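# Swing the pivoting hook through the cabinet door's eye

## Task

Open the cabinet door and leave the hook that pivots on the post dangling tip-down through the eye fixed on the door, with the hook touching none of the table, the post, the cabinet or the door. The free-standing cabinet has to finish upright on its base, or the task fails. Anything that stays in place only because the robot is holding it does not count.

## Robot and tools

Robot: two arms, left_arm and right_arm, each with a two-finger gripper. All poses in results use one scene frame fixed to the table: origin on the tabletop midway between the arms, +z up, +x out across the table, and left_arm sits toward +y. The names left and right do not refer to image sides. Arm bases may be tilted; any mounting plates and the metal frame behind the arms are fixed obstacles, and a "too close" message counts a plate and its side of the frame as part of that arm. Printed hand positions can be off, more so at long reach.

Gripper axes: the fingers point along the gripper's own +z and close along its own y. end_effector_position is the spot between the pads when shut; closed fingertips extend about 19 mm past it, open ones about 6 mm. Closing pushes the tips roughly 13 mm further out, so keep that margin above surfaces.

The 16-number row (used by both tools): all arms in one flat list, left first. Numbers 1-8: left_arm dx, dy, dz, rx, ry, rz, left_gripper position, speed. Numbers 9-16: the same eight for right_arm and right_gripper. Every value lies in [-1, 1], even for an arm that should not move.
- dx, dy, dz, rx, ry, rz are an offset, not a pose: they describe the target relative to that gripper's pose in the most recent result showing it (before any such result in a scene, and for a second or later call within one reply, relative to where the gripper is when the action begins). They are expressed in the gripper's own axes. 1.0 equals 0.6 m for translation and 180 degrees for rotation; rx, ry, rz form a single rotation vector. All-zero offsets are not a pause: they steer the gripper back to the reference pose.
- position: absolute finger opening. +1 = fully open (85 mm), 0 ≈ 41 mm, about -0.8 = pads touching, -1 = close until blocked (full grip force, roughly 190-235 N per pad, set by the arm). A 0 here is a real command, so to leave a gripper unchanged resend its previous two numbers.
- speed: rate of finger opening change, about 20 mm/s at -1, 85 at 0, 150 at +1.

Tools:
- execute_actions: argument actions is a list holding at most one item. Empty list: just report the state. {"rows": [...], "steps": n}: up to 15 rows, n from 1 to 15 (default 15); each row lasts one 1/30 s step and the final row repeats to fill n. Every row is measured from the same reference pose, not from the previous row. {"steps": n} alone (n up to 300) waits until n steps have elapsed since the last result, including thinking time. Optional pictures (boolean) controls images. A rejected call sends nothing.
- move: target is one 16-number row as above; speed is the path's top speed in m/s, 0.002 to 0.5, default 0.25 (rotation up to twice that in rad/s). Grippers follow straight paths that finish together, lasting 0.5-10 s; longer paths are cut off at 10 s. Paths ignore obstacles and the other arm. Finger numbers are sent at the start. Grippers may lag, drift, or overshoot speed, especially with a nearly straight arm. The result adds a "move:" line: ending (done, off_target, moving, held, fault) plus active limits, and each gripper's distance from its target. limits=paced: the commanded pose was clipped; limits=held: some steps were blocked, after which the arm may jump fast.
- wait: seconds from 0 to 10; nothing new is sent.
- zoom_image: camera (cam_head_left, cam_head_right, cam_left_wrist, cam_right_wrist, each 672x504) and region [x0, y0, x1, y1] in pixels from the top-left, at most 504x504.
- finished_scene: scene number; ends the scene permanently and reports success.

Control behaviour: each step the commanded pose is clipped to within 70 mm and 16 degrees of the measured pose; position takes priority over orientation when both cannot be met. After an action, an arm only continues to its last clipped pose, so check the result and send the remainder. Elbows never fully straighten. "pose unreachable" means the clearance check altered or blocked that arm's command; HELD marks steps not (fully) sent. A result with nothing pending shows a "Hand target" line per arm. Joint ranges (rad): waist ±69.115, shoulder ±2.250, upper arm roll ±69.115, elbow ±2.580, forearm roll ±69.115, wrist pitch ±2.100, wrist roll ±69.115.

Gripping: grip by sending -1 and keeping it. Release by commanding wider than the object. For a gentle grip, open, then close just below the object's width. position_measured_pct ≈ 50 - 50×position (0 = fully open); stopping below about 90 short of the command means something is held or blocking, about 90 or slightly above means the pads met. Fingers may re-close on their own if the object shifts, loses grip force, or falls.

Hazards: contact torque reaching a joint's load limit (48.6 N m for waist, shoulder, upper arm roll, elbow; 30.6 for forearm roll, wrist pitch, wrist roll; held weight counts) freezes that arm for 10 s. Holding loads heats motors: MOTOR HOT from 60 °C, and at 75 °C an OVER-TEMPERATURE FAULT lets the arm sag. Avoid arm-to-arm collisions, hard pushes, fast impacts, drops, slips and slams; do not knock anything off the table or tip the cabinet. Occasional external tugs on held parts or pushes on loose objects can happen. Faster and smoother work with less effort is better.

Each tool is called by a JSON object that holds its "api" and its "payload", one argument or row to a line.

## Session

{"api": "execute_actions", "payload": {
  "actions": []
}}

Scene clock: 0.00 s of 4360.00 s.
left_arm: end_effector_position=(+0.2147, +0.4686, +0.3700) position_measured_pct=0.0 end_effector_quat_wxyz=(+0.072, +0.988, -0.089, +0.100) | right_arm: end_effector_position=(+0.5498, -0.6256, +0.2574) position_measured_pct=0.0 end_effector_quat_wxyz=(+0.380, -0.072, +0.922, +0.032)
Joint positions: left_arm=[-0.912 -0.803  0.422  2.468  0.228  0.853 -2.496] | right_arm=[ 1.202  0.134 -0.572  2.086  0.857 -0.268  1.546]
Joint velocities: left_arm=[ 0.     0.    -0.    -0.     0.     0.001  0.002] | right_arm=[-0.    -0.     0.001  0.    -0.    -0.001  0.001]
Motor temperatures (°C, as the motors report them): left_arm=[35 34 30 33 38 38 40] | right_arm=[32 29 30 32 37 38 36]
Hand target (left_arm): +0.215, +0.469, +0.370; +0.072, +0.988, -0.089, +0.100
Hand target (right_arm): +0.550, -0.626, +0.257; +0.380, -0.072, +0.922, +0.032

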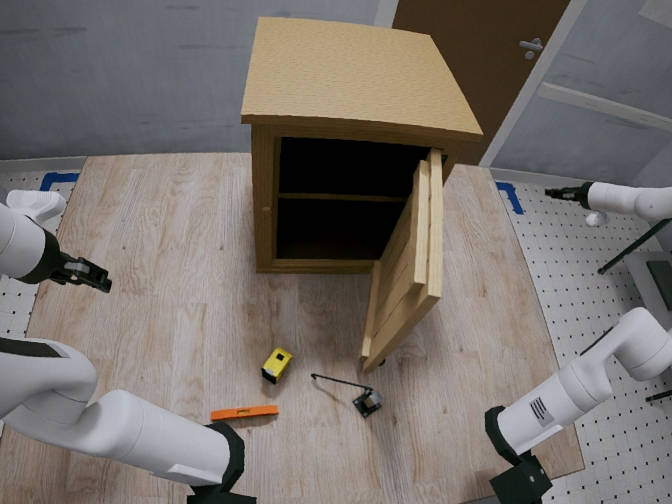

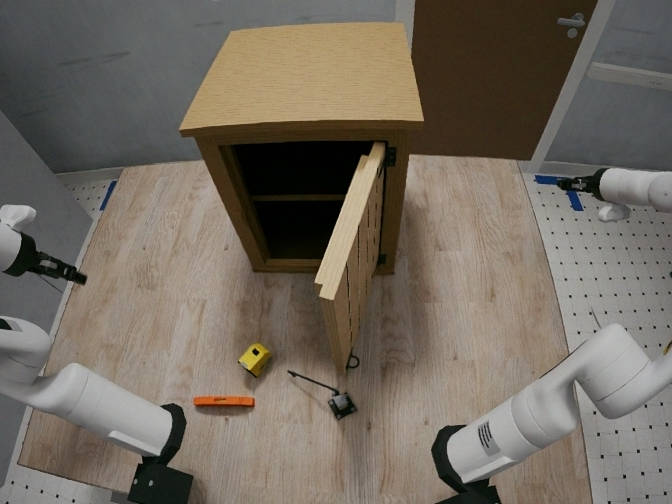

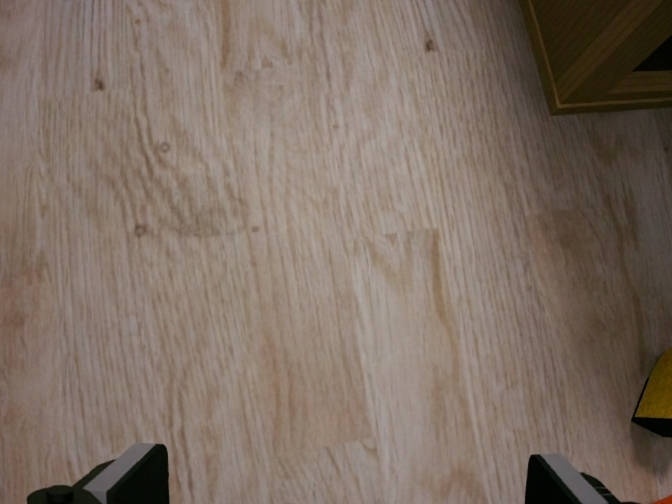

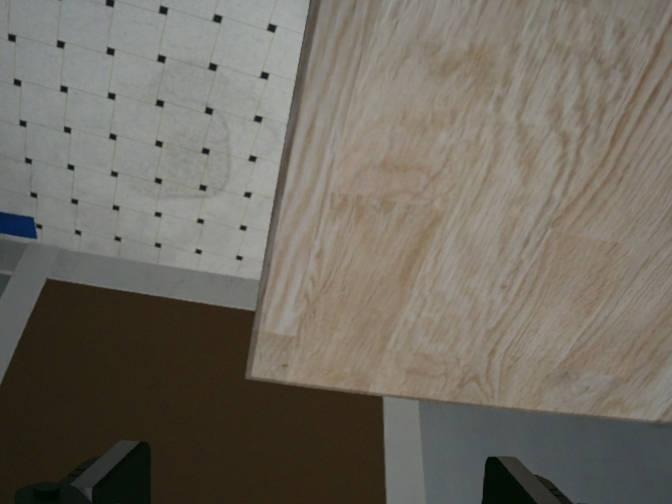

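{"api": "zoom_image", "payload": {
  "camera": "cam_head_right",
  "region": [240, 320, 420, 440]
}}

{"api": "zoom_image", "payload": {
  "camera": "cam_head_left",
  "region": [260, 320, 440, 440]
}}

Region (240, 320, 420, 440) of cam_head_right's 672x504 image, scaled by 2.800, with more detail than that image has.

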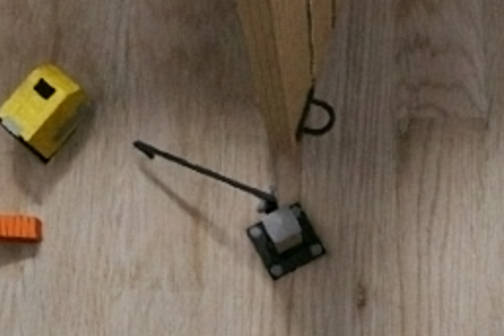

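Region (260, 320, 440, 440) of cam_head_left's 672x504 image, scaled by 2.800, with more detail than that image has.

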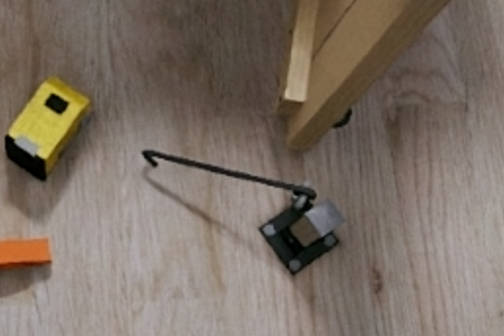

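{"api": "move", "payload": {
  "target": [-0.0175,0.583,0.106,0.046,-0.064,-0.057,1,0, 0,0,0,0,0,0,1,0]
}}

Scene clock: 32.23 s of 4360.00 s.
left_arm: end_effector_position=(+0.1495, +0.1193, +0.3493) position_measured_pct=0.0 end_effector_quat_wxyz=(+0.001, +1.000, -0.000, -0.002) | right_arm: end_effector_position=(+0.5498, -0.6256, +0.2574) position_measured_pct=0.0 end_effector_quat_wxyz=(+0.380, -0.072, +0.922, +0.032)
Joint positions: left_arm=[-0.966 -1.548  1.499  2.054  0.906  1.453 -1.482] | right_arm=[ 1.202  0.134 -0.572  2.086  0.857 -0.268  1.546]
Joint velocities: left_arm=[-0.004 -0.005  0.003 -0.003 -0.001 -0.002  0.004] | right_arm=[ 0.  0. -0.  0.  0.  0. -0.]
Motor temperatures (°C, as the motors report them): left_arm=[35 34 30 34 38 38 40] | right_arm=[32 30 30 32 37 38 36]
Hand target (left_arm): +0.150, +0.119, +0.349; +0.001, +1.000, +0.000, -0.001
Hand target (right_arm): +0.550, -0.626, +0.257; +0.380, -0.072, +0.922, +0.032
Off the commanded pose (left_arm): 0.001 m, 0 deg.
Off the commanded pose (right_arm): 0.000 m, 0 deg.
After step 90, 27.30 s passed at rest.
move: done

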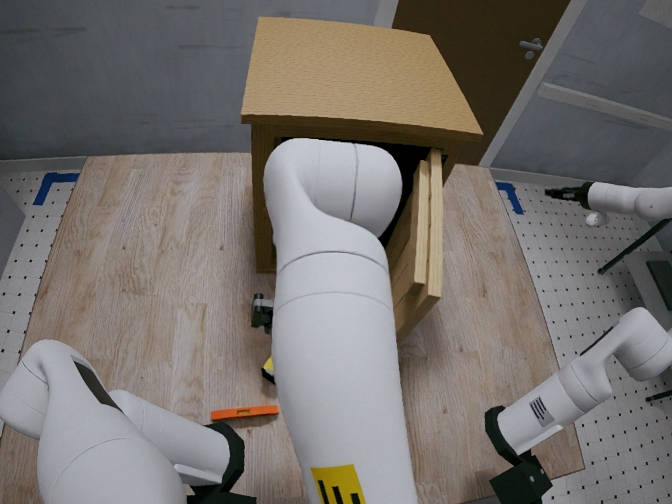

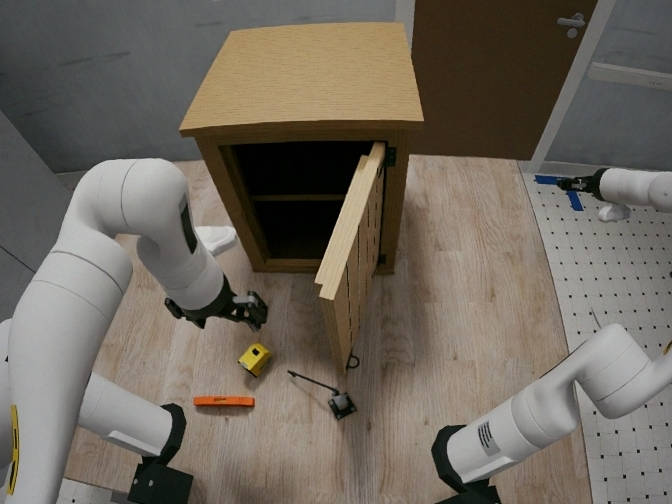

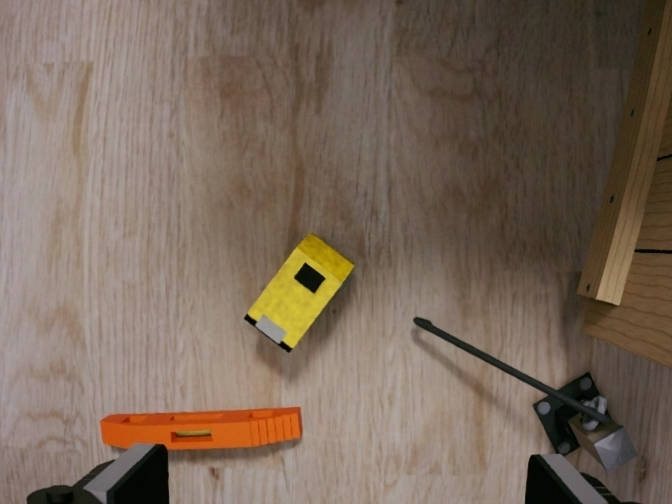

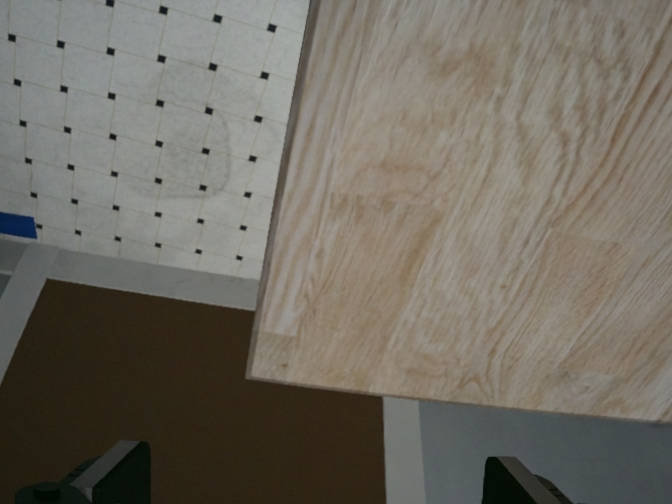

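{"api": "move", "payload": {
  "target": [-0.1,0.2,0,0,0,0,1,0, 0,0,0,0,0,0,1,0]
}}

Scene clock: 45.37 s of 4360.00 s.
left_arm: end_effector_position=(+0.0893, -0.0008, +0.3496) position_measured_pct=0.0 end_effector_quat_wxyz=(+0.002, +1.000, -0.000, -0.002) | right_arm: end_effector_position=(+0.5498, -0.6256, +0.2574) position_measured_pct=0.0 end_effector_quat_wxyz=(+0.380, -0.072, +0.922, +0.032)
Joint positions: left_arm=[-0.904 -1.664  1.63   1.74   1.045  1.597 -1.124] | right_arm=[ 1.202  0.134 -0.572  2.086  0.857 -0.268  1.546]
Joint velocities: left_arm=[-0.001 -0.004  0.002 -0.004 -0.001 -0.     0.002] | right_arm=[ 0.     0.    -0.    -0.     0.001 -0.    -0.001]
Motor temperatures (°C, as the motors report them): left_arm=[35 35 30 34 38 38 40] | right_arm=[32 30 30 32 37 38 36]
Hand target (left_arm): +0.089, -0.001, +0.350; +0.002, +1.000, -0.000, -0.002
Hand target (right_arm): +0.550, -0.626, +0.257; +0.380, -0.072, +0.922, +0.032
Off the commanded pose (left_arm): 0.000 m, 0 deg.
Off the commanded pose (right_arm): 0.000 m, 0 deg.
After step 90, 9.10 s passed at rest.
move: done

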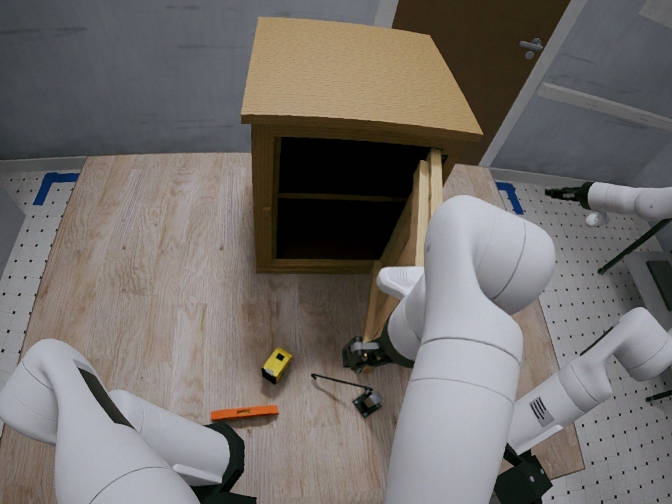

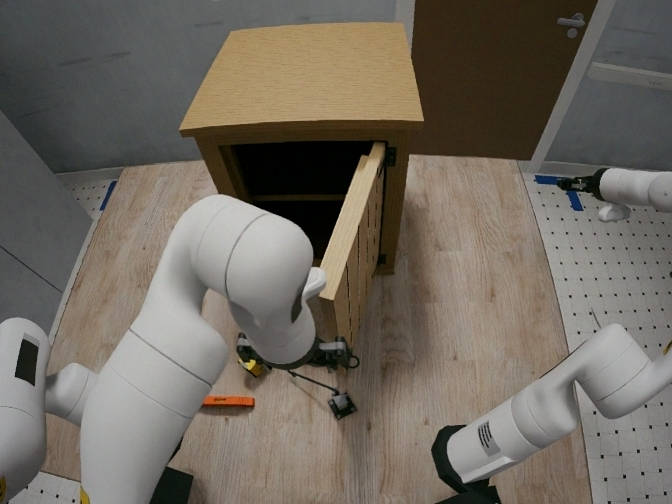

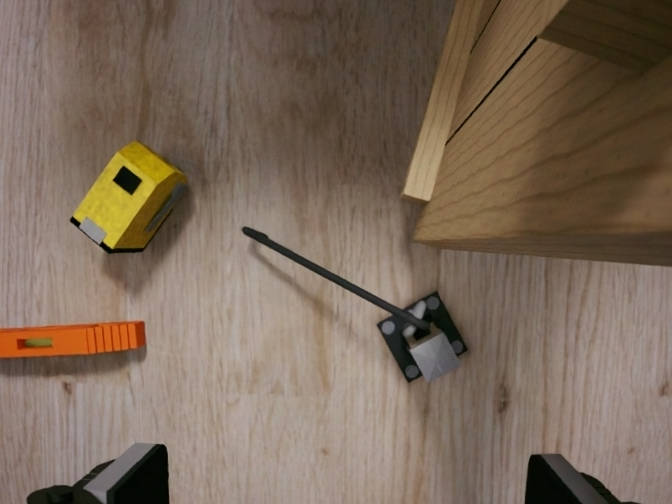

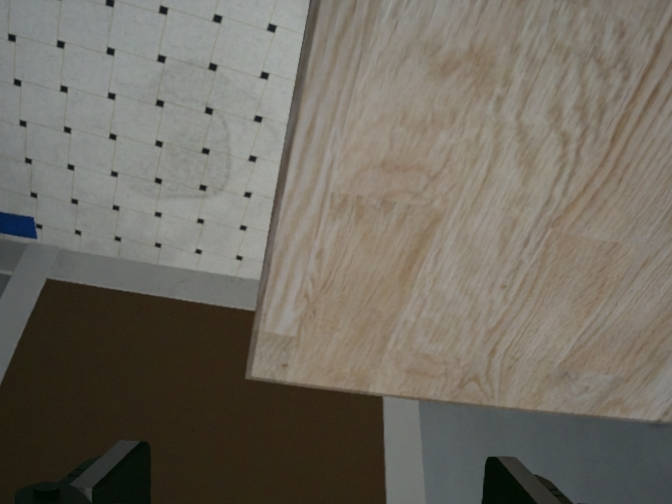

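{"api": "move", "payload": {
  "target": [0,-0.28,0,0,0,0,1,0, 0.380,0.781,-0.4725,-0.3635,0.0306,-0.882,1,0],
  "speed": 0.4
}}

Scene clock: 84.57 s of 4360.00 s.
left_arm: end_effector_position=(+0.0894, +0.1673, +0.3496) position_measured_pct=0.0 end_effector_quat_wxyz=(+0.001, +1.000, -0.000, -0.002) | right_arm: end_effector_position=(+0.1203, -0.2208, +0.2998) position_measured_pct=0.0 end_effector_quat_wxyz=(+0.001, +1.000, -0.001, -0.000)
Joint positions: left_arm=[-0.785 -1.507  1.463  2.23   0.843  1.448 -1.477] | right_arm=[ 1.07  -1.09  -1.821  2.441  2.458 -0.774  1.211]
Joint velocities: left_arm=[ 0.001  0.    -0.     0.    -0.     0.    -0.002] | right_arm=[-0.005 -0.008 -0.003 -0.003  0.003  0.001 -0.007]
Motor temperatures (°C, as the motors report them): left_arm=[35 36 30 34 38 38 40] | right_arm=[32 31 30 32 37 38 36]
Hand target (left_arm): +0.089, +0.167, +0.350; +0.001, +1.000, -0.000, -0.002
Hand target (right_arm): +0.120, -0.221, +0.300; +0.001, +1.000, -0.001, +0.000
Off the commanded pose (left_arm): 0.001 m, 0 deg.
Off the commanded pose (right_arm): 0.002 m, 0 deg.
After step 90, 31.93 s passed at rest.
move: done

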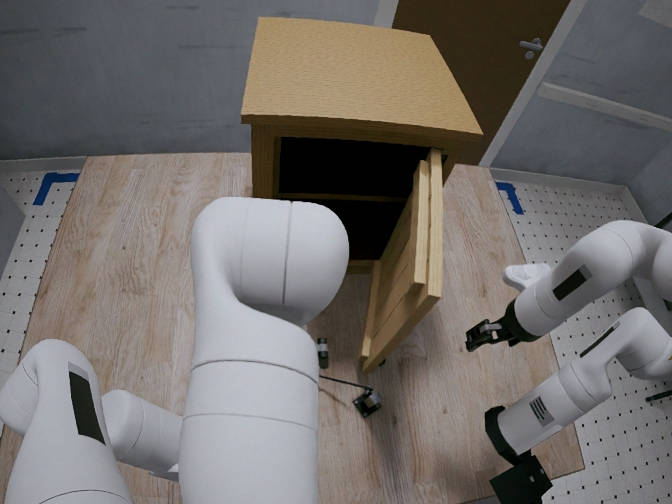

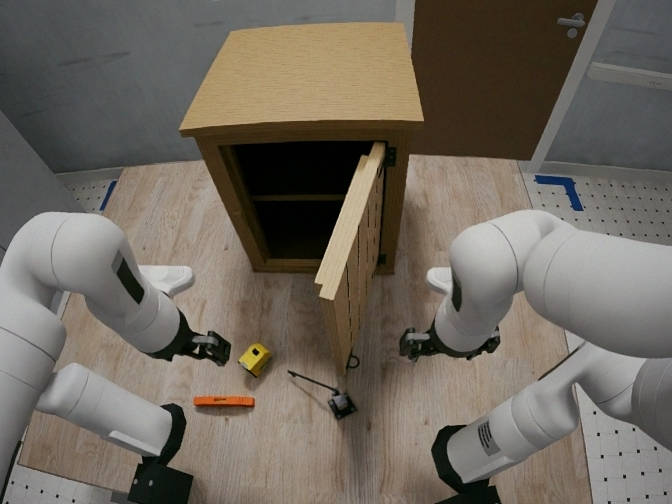

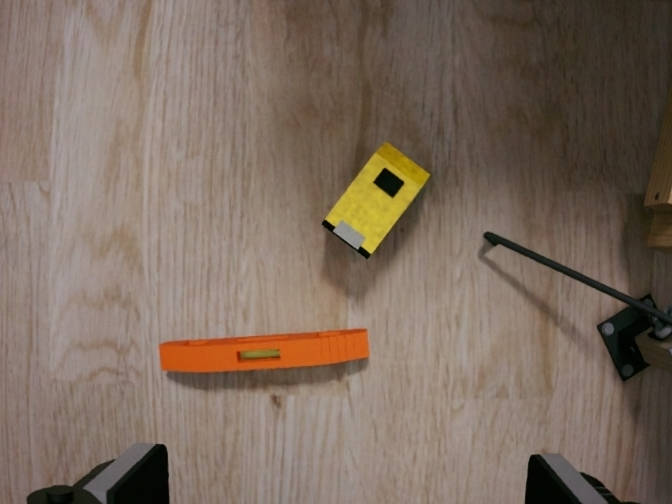

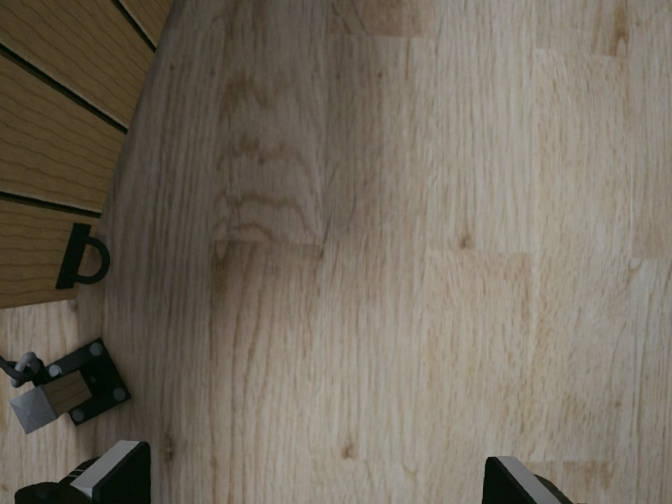

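{"api": "move", "payload": {
  "target": [0,0,0,0,0,0,1,0, 0.217,-0.117,0.25,0.3,0,0,-1,1],
  "speed": 0.3
}}

Scene clock: 106.57 s of 4360.00 s.
left_arm: end_effector_position=(+0.0894, +0.1673, +0.3496) position_measured_pct=0.0 end_effector_quat_wxyz=(+0.001, +1.000, -0.000, -0.002) | right_arm: end_effector_position=(+0.2521, -0.1506, +0.1508) position_measured_pct=91.7 end_effector_quat_wxyz=(-0.453, +0.892, +0.000, +0.002)
Joint positions: left_arm=[-0.785 -1.507  1.463  2.23   0.843  1.448 -1.477] | right_arm=[ 3.014 -1.022 -2.592  2.531  1.045 -1.054  3.945]
Joint velocities: left_arm=[ 0.    -0.    -0.    -0.     0.     0.001 -0.   ] | right_arm=[ 0.009 -0.015  0.     0.005 -0.005 -0.009  0.009]
Motor temperatures (°C, as the motors report them): left_arm=[35 36 30 34 38 38 40] | right_arm=[32 31 30 32 37 38 36]
Hand target (left_arm): +0.089, +0.167, +0.350; +0.001, +1.000, -0.000, -0.002
Hand target (right_arm): +0.252, -0.151, +0.150; -0.453, +0.892, -0.000, +0.001
Off the commanded pose (left_arm): 0.000 m, 0 deg.
Off the commanded pose (right_arm): 0.002 m, 0 deg.
After step 90, 15.87 s passed at rest.
move: done; limits=paced

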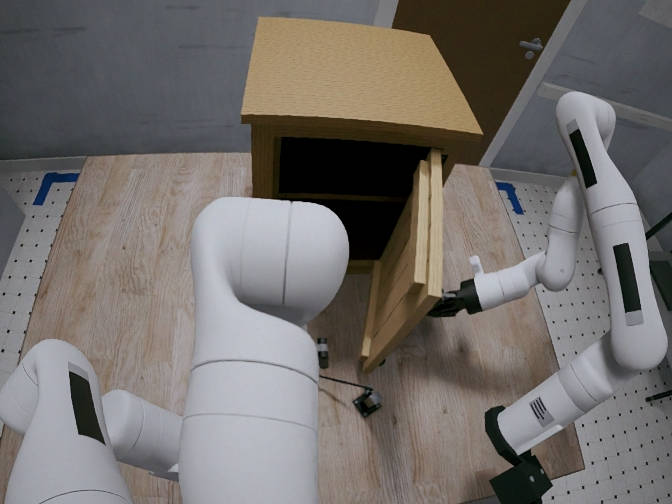

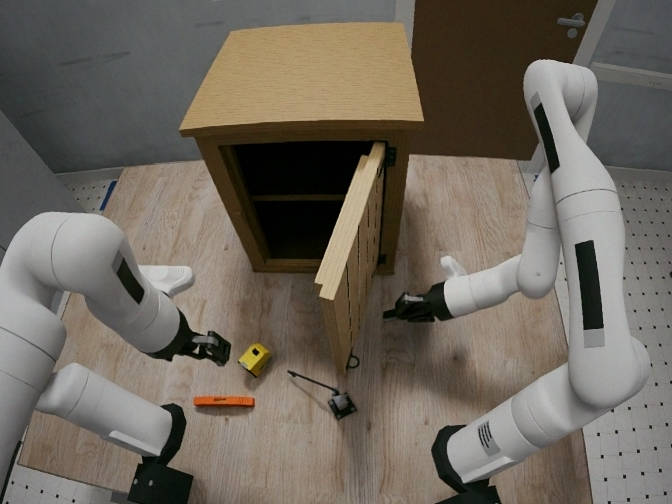

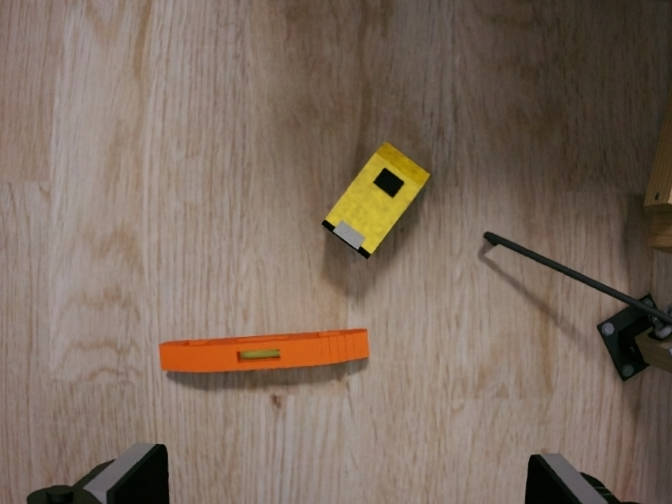

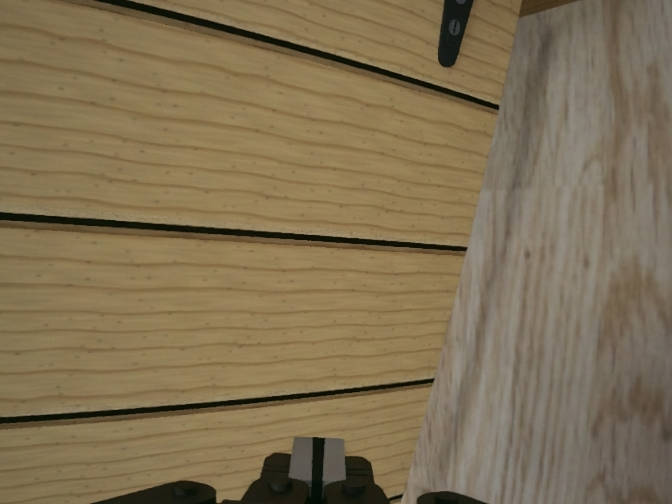

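{"api": "move", "payload": {
  "target": [0,0,0,0,0,0,1,0, 0,-0.1176,0.162,0,0,0,-1,1],
  "speed": 0.05
}}

Scene clock: 117.53 s of 4360.00 s.
left_arm: end_effector_position=(+0.0894, +0.1673, +0.3496) position_measured_pct=0.0 end_effector_quat_wxyz=(+0.001, +1.000, -0.000, -0.002) | right_arm: end_effector_position=(+0.2527, -0.0309, +0.1503) position_measured_pct=91.7 end_effector_quat_wxyz=(-0.453, +0.892, +0.000, +0.002)
Joint positions: left_arm=[-0.785 -1.507  1.463  2.23   0.843  1.448 -1.477] | right_arm=[ 2.709 -1.166 -2.774  2.421  0.663 -1.022  3.825]
Joint velocities: left_arm=[ 0.001 -0.     0.    -0.001 -0.    -0.001  0.001] | right_arm=[-0.004 -0.001 -0.001 -0.001 -0.002  0.003 -0.   ]
Motor temperatures (°C, as the motors report them): left_arm=[35 36 30 34 38 38 40] | right_arm=[32 31 30 32 37 38 36]
Hand target (left_arm): +0.089, +0.167, +0.350; +0.001, +1.000, -0.000, -0.002
Hand target (right_arm): +0.253, -0.031, +0.150; -0.453, +0.892, +0.000, +0.002
Off the commanded pose (left_arm): 0.000 m, 0 deg.
Off the commanded pose (right_arm): 0.001 m, 0 deg.
After step 90, 5.27 s passed at rest.
move: done

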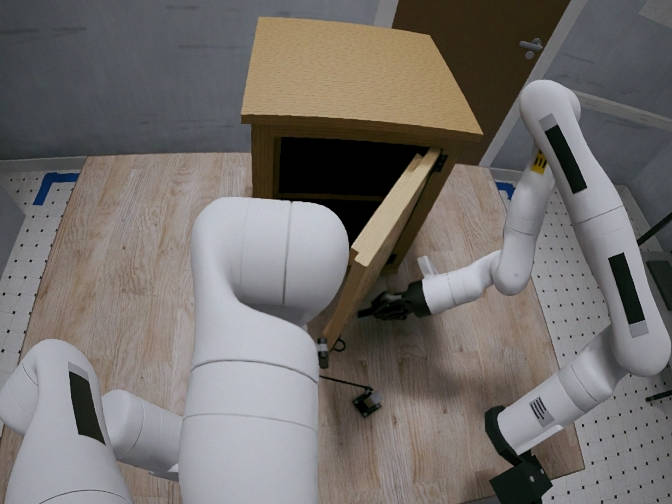

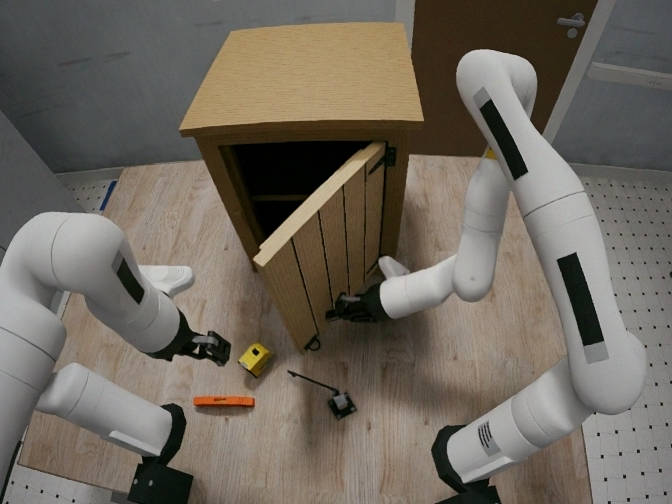

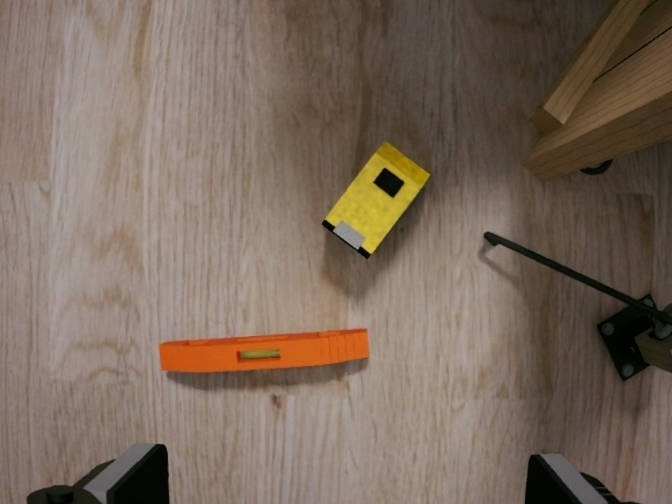

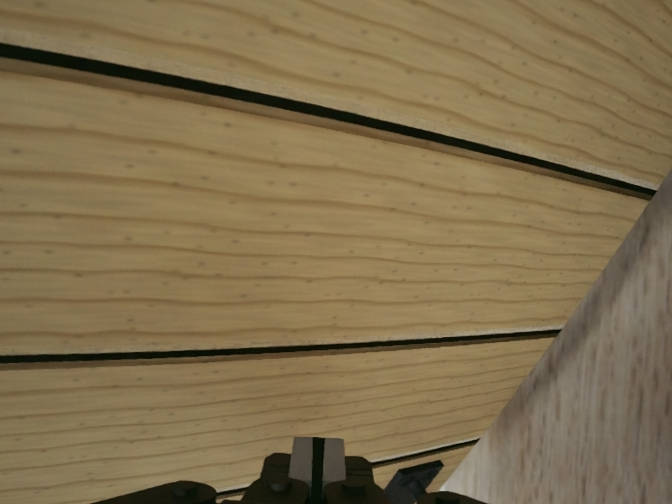

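{"api": "move", "payload": {
  "target": [0,0,0,0,0,0,1,0, -0.283,-0.153,-0.2145,-0.3,0,0,1,1],
  "speed": 0.25
}}

Scene clock: 125.53 s of 4360.00 s.
left_arm: end_effector_position=(+0.0894, +0.1673, +0.3496) position_measured_pct=0.0 end_effector_quat_wxyz=(+0.001, +1.000, -0.000, -0.002) | right_arm: end_effector_position=(+0.0830, -0.0802, +0.2998) position_measured_pct=0.0 end_effector_quat_wxyz=(-0.000, +1.000, -0.002, +0.002)
Joint positions: left_arm=[-0.785 -1.507  1.463  2.23   0.843  1.448 -1.477] | right_arm=[ 1.352 -0.976 -2.549  2.095 -0.153  0.704  3.401]
Joint velocities: left_arm=[-0.    -0.     0.     0.     0.001  0.002 -0.002] | right_arm=[-0.004 -0.007 -0.002 -0.005  0.002  0.005 -0.003]
Motor temperatures (°C, as the motors report them): left_arm=[35 36 30 34 38 38 40] | right_arm=[32 31 30 32 37 38 36]
Hand target (left_arm): +0.089, +0.167, +0.350; +0.001, +1.000, -0.000, -0.002
Hand target (right_arm): +0.083, -0.080, +0.300; +0.000, +1.000, -0.001, +0.002
Off the commanded pose (left_arm): 0.000 m, 0 deg.
Off the commanded pose (right_arm): 0.001 m, 0 deg.
After step 90, 2.63 s passed at rest.
move: done

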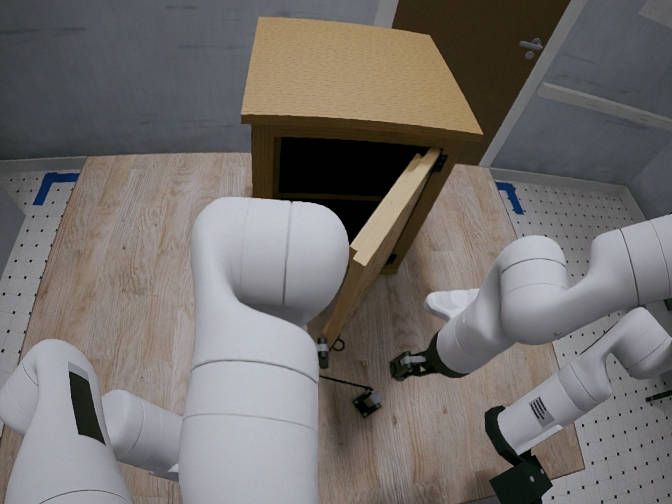

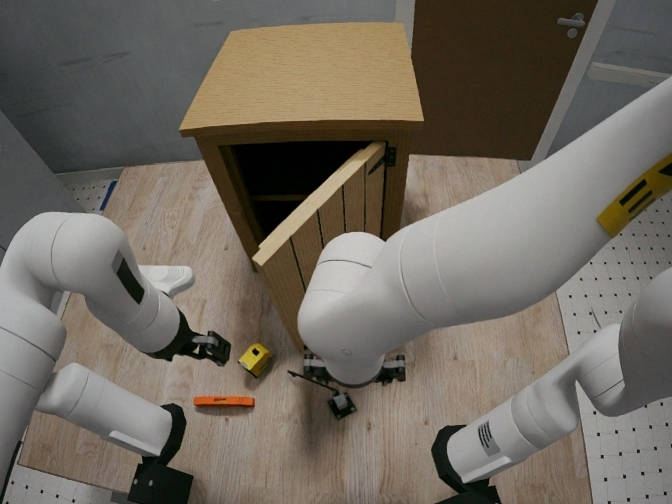

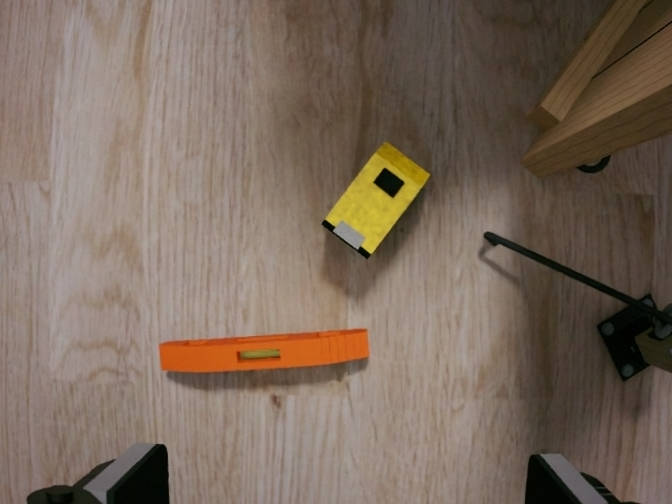

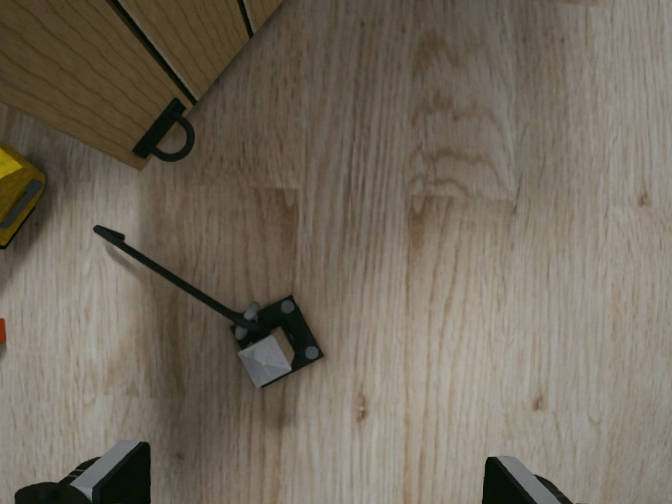

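{"api": "zoom_image", "payload": {
  "camera": "cam_right_wrist",
  "region": [60, 80, 380, 400]
}}

Region (60, 80, 380, 400) of cam_right_wrist's 672x504 image, scaled by 1.575.

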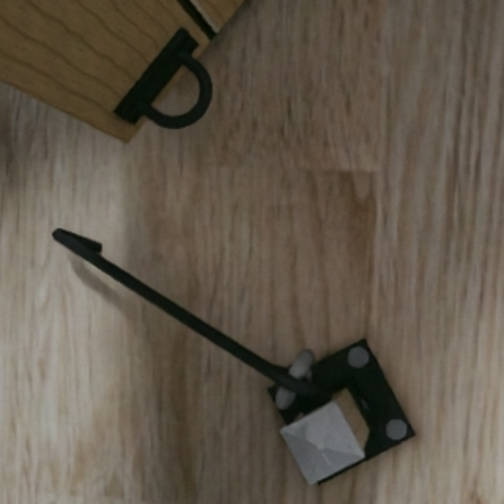

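{"api": "move", "payload": {
  "target": [0,0,0,0,0,0,1,0, 0.035,-0.053,0.262,0.1017,0.1761,-0.3225,1,1],
  "speed": 0.25
}}

Scene clock: 180.47 s of 4360.00 s.
left_arm: end_effector_position=(+0.0894, +0.1673, +0.3496) position_measured_pct=0.0 end_effector_quat_wxyz=(+0.001, +1.000, -0.000, -0.002) | right_arm: end_effector_position=(+0.1036, -0.0473, +0.1442) position_measured_pct=0.0 end_effector_quat_wxyz=(-0.151, +0.826, +0.476, +0.262)
Joint positions: left_arm=[-0.785 -1.507  1.463  2.23   0.843  1.448 -1.477] | right_arm=[ 1.155 -1.768 -2.582  2.576  0.037 -0.894  3.746]
Joint velocities: left_arm=[ 0.    -0.     0.     0.001 -0.     0.001  0.001] | right_arm=[ 0.003 -0.019 -0.002  0.004 -0.004 -0.009  0.004]
Motor temperatures (°C, as the motors report them): left_arm=[35 36 30 34 38 38 40] | right_arm=[32 31 30 32 37 38 36]
Hand target (left_arm): +0.089, +0.167, +0.350; +0.001, +1.000, -0.000, -0.002
Hand target (right_arm): +0.104, -0.048, +0.144; -0.150, +0.826, +0.476, +0.262
Off the commanded pose (left_arm): 0.000 m, 0 deg.
Off the commanded pose (right_arm): 0.002 m, 0 deg.
After step 90, 49.07 s passed at rest.
move: done

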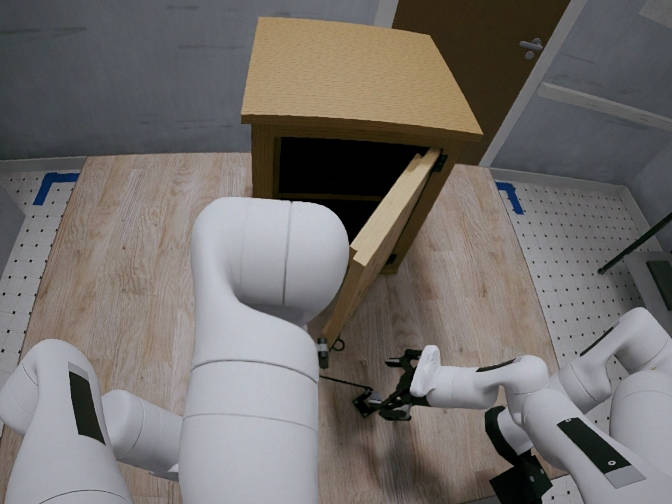

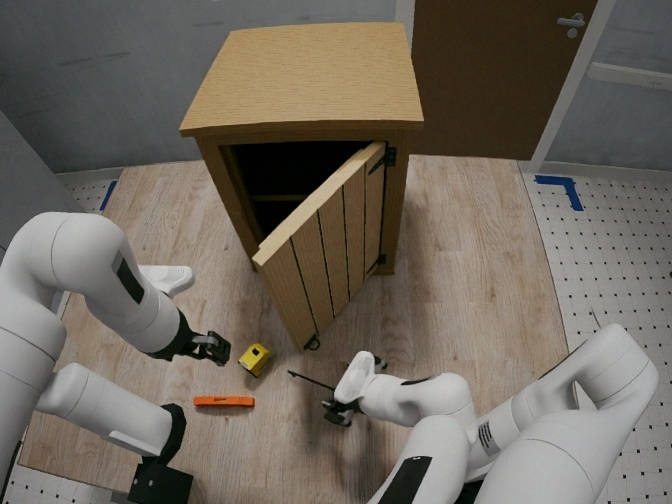

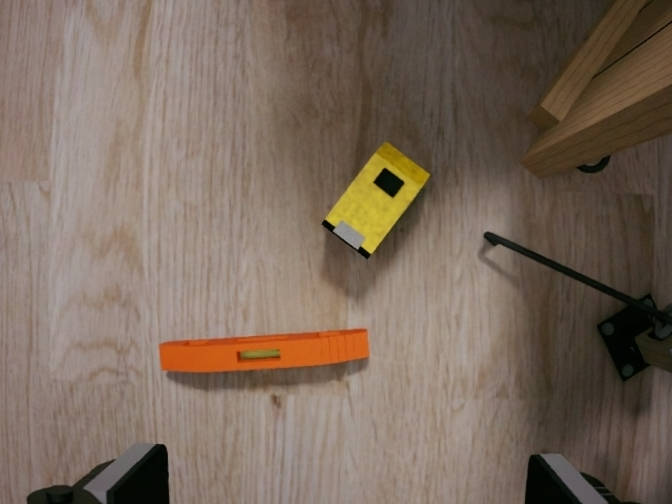

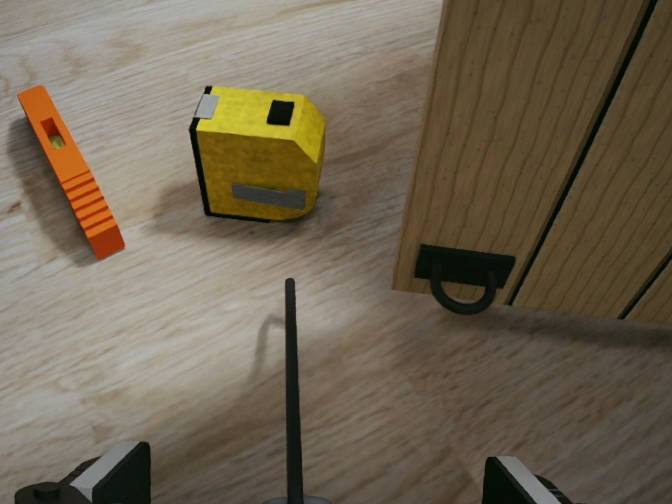

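{"api": "move", "payload": {
  "target": [0,0,0,0,0,0,1,0, 0,-0.033,0.117,0,0,0,1,1],
  "speed": 0.1
}}

Scene clock: 201.23 s of 4360.00 s.
left_arm: end_effector_position=(+0.0894, +0.1673, +0.3496) position_measured_pct=0.0 end_effector_quat_wxyz=(+0.001, +1.000, -0.000, -0.002) | right_arm: end_effector_position=(+0.1067, -0.0022, +0.0871) position_measured_pct=0.0 end_effector_quat_wxyz=(-0.151, +0.826, +0.476, +0.262)
Joint positions: left_arm=[-0.785 -1.507  1.463  2.23   0.843  1.448 -1.477] | right_arm=[ 1.192 -1.898 -2.603  2.383 -0.    -0.831  3.732]
Joint velocities: left_arm=[ 0.001  0.     0.     0.     0.    -0.002 -0.001] | right_arm=[ 0.002 -0.004 -0.002 -0.002 -0.     0.001 -0.   ]
Motor temperatures (°C, as the motors report them): left_arm=[35 36 30 34 38 38 40] | right_arm=[32 31 30 32 37 38 36]
Hand target (left_arm): +0.089, +0.167, +0.350; +0.001, +1.000, -0.000, -0.002
Hand target (right_arm): +0.107, -0.002, +0.087; -0.150, +0.826, +0.476, +0.262
Off the commanded pose (left_arm): 0.000 m, 0 deg.
Off the commanded pose (right_arm): 0.000 m, 0 deg.
After step 90, 16.63 s passed at rest.
move: done

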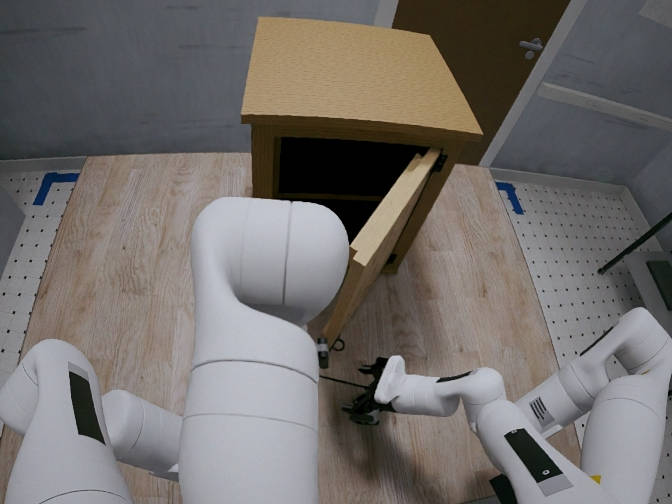

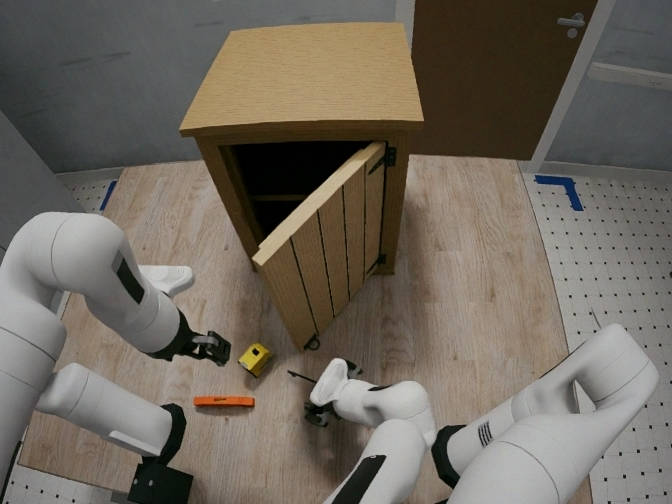

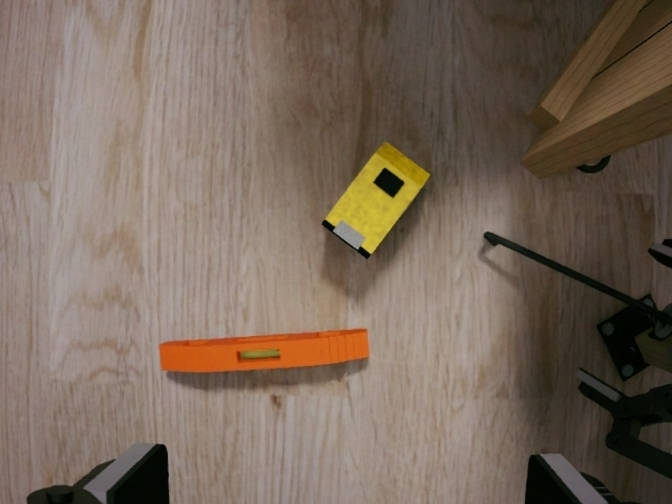

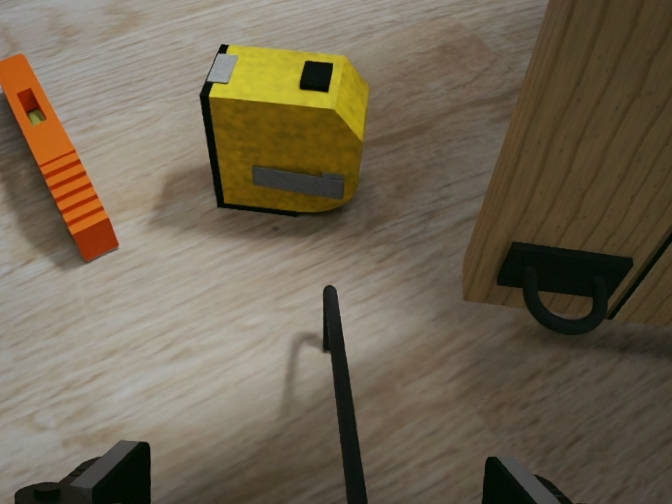

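{"api": "move", "payload": {
  "target": [0,0,0,0,0,0,1,0, 0,0.02,0.06,0,0,0,0.3,1],
  "speed": 0.05
}}

Scene clock: 208.57 s of 4360.00 s.
left_arm: end_effector_position=(+0.0894, +0.1673, +0.3496) position_measured_pct=0.0 end_effector_quat_wxyz=(+0.001, +1.000, -0.000, -0.002) | right_arm: end_effector_position=(+0.1274, +0.0099, +0.0580) position_measured_pct=34.9 end_effector_quat_wxyz=(-0.151, +0.825, +0.476, +0.262)
Joint positions: left_arm=[-0.785 -1.507  1.463  2.23   0.843  1.448 -1.477] | right_arm=[ 1.27  -1.977 -2.564  2.311  0.016 -0.866  3.741]
Joint velocities: left_arm=[-0.001  0.     0.     0.001  0.     0.    -0.002] | right_arm=[ 0.004 -0.005  0.001 -0.002  0.001 -0.001 -0.   ]
Motor temperatures (°C, as the motors report them): left_arm=[35 37 30 34 38 38 40] | right_arm=[32 31 30 32 37 38 36]
Hand target (left_arm): +0.089, +0.167, +0.350; +0.001, +1.000, -0.000, -0.002
Hand target (right_arm): +0.128, +0.010, +0.058; -0.151, +0.826, +0.476, +0.262
Off the commanded pose (left_arm): 0.000 m, 0 deg.
Off the commanded pose (right_arm): 0.000 m, 0 deg.
After step 90, 3.27 s passed at rest.
move: done

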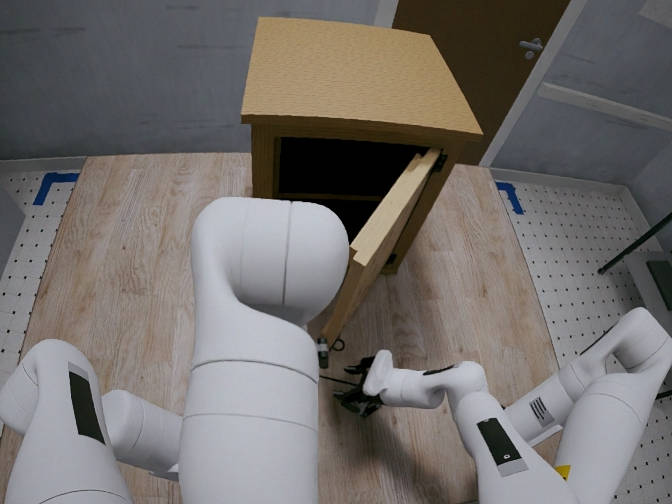

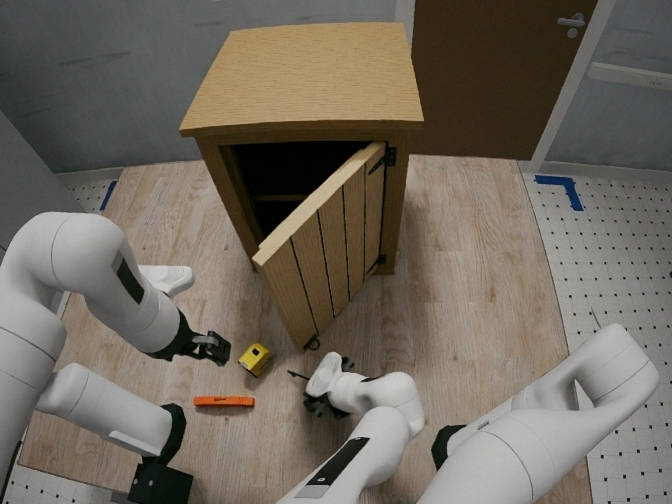

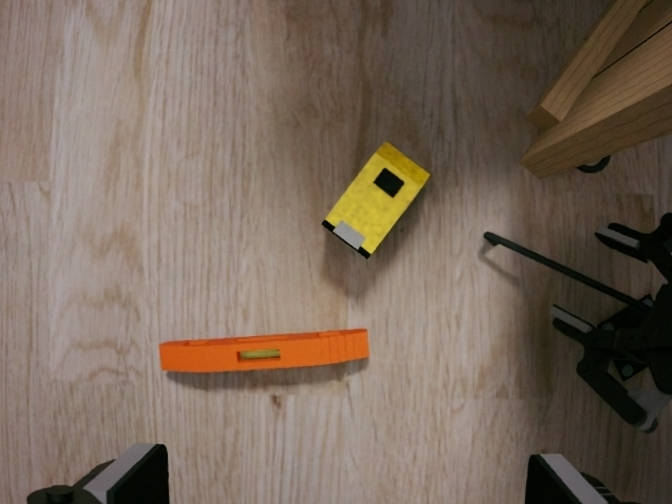

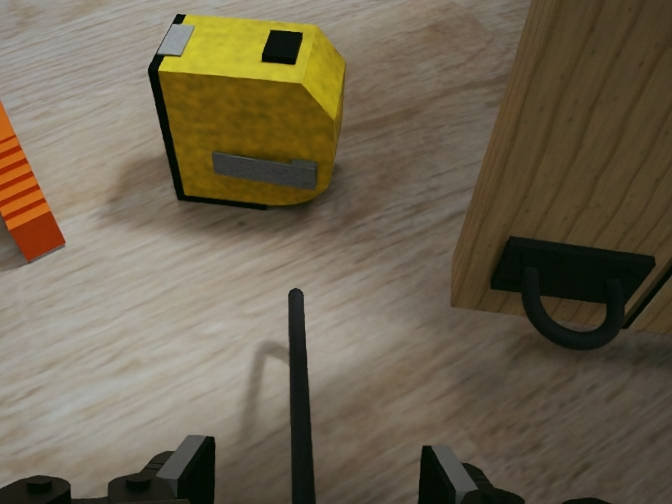

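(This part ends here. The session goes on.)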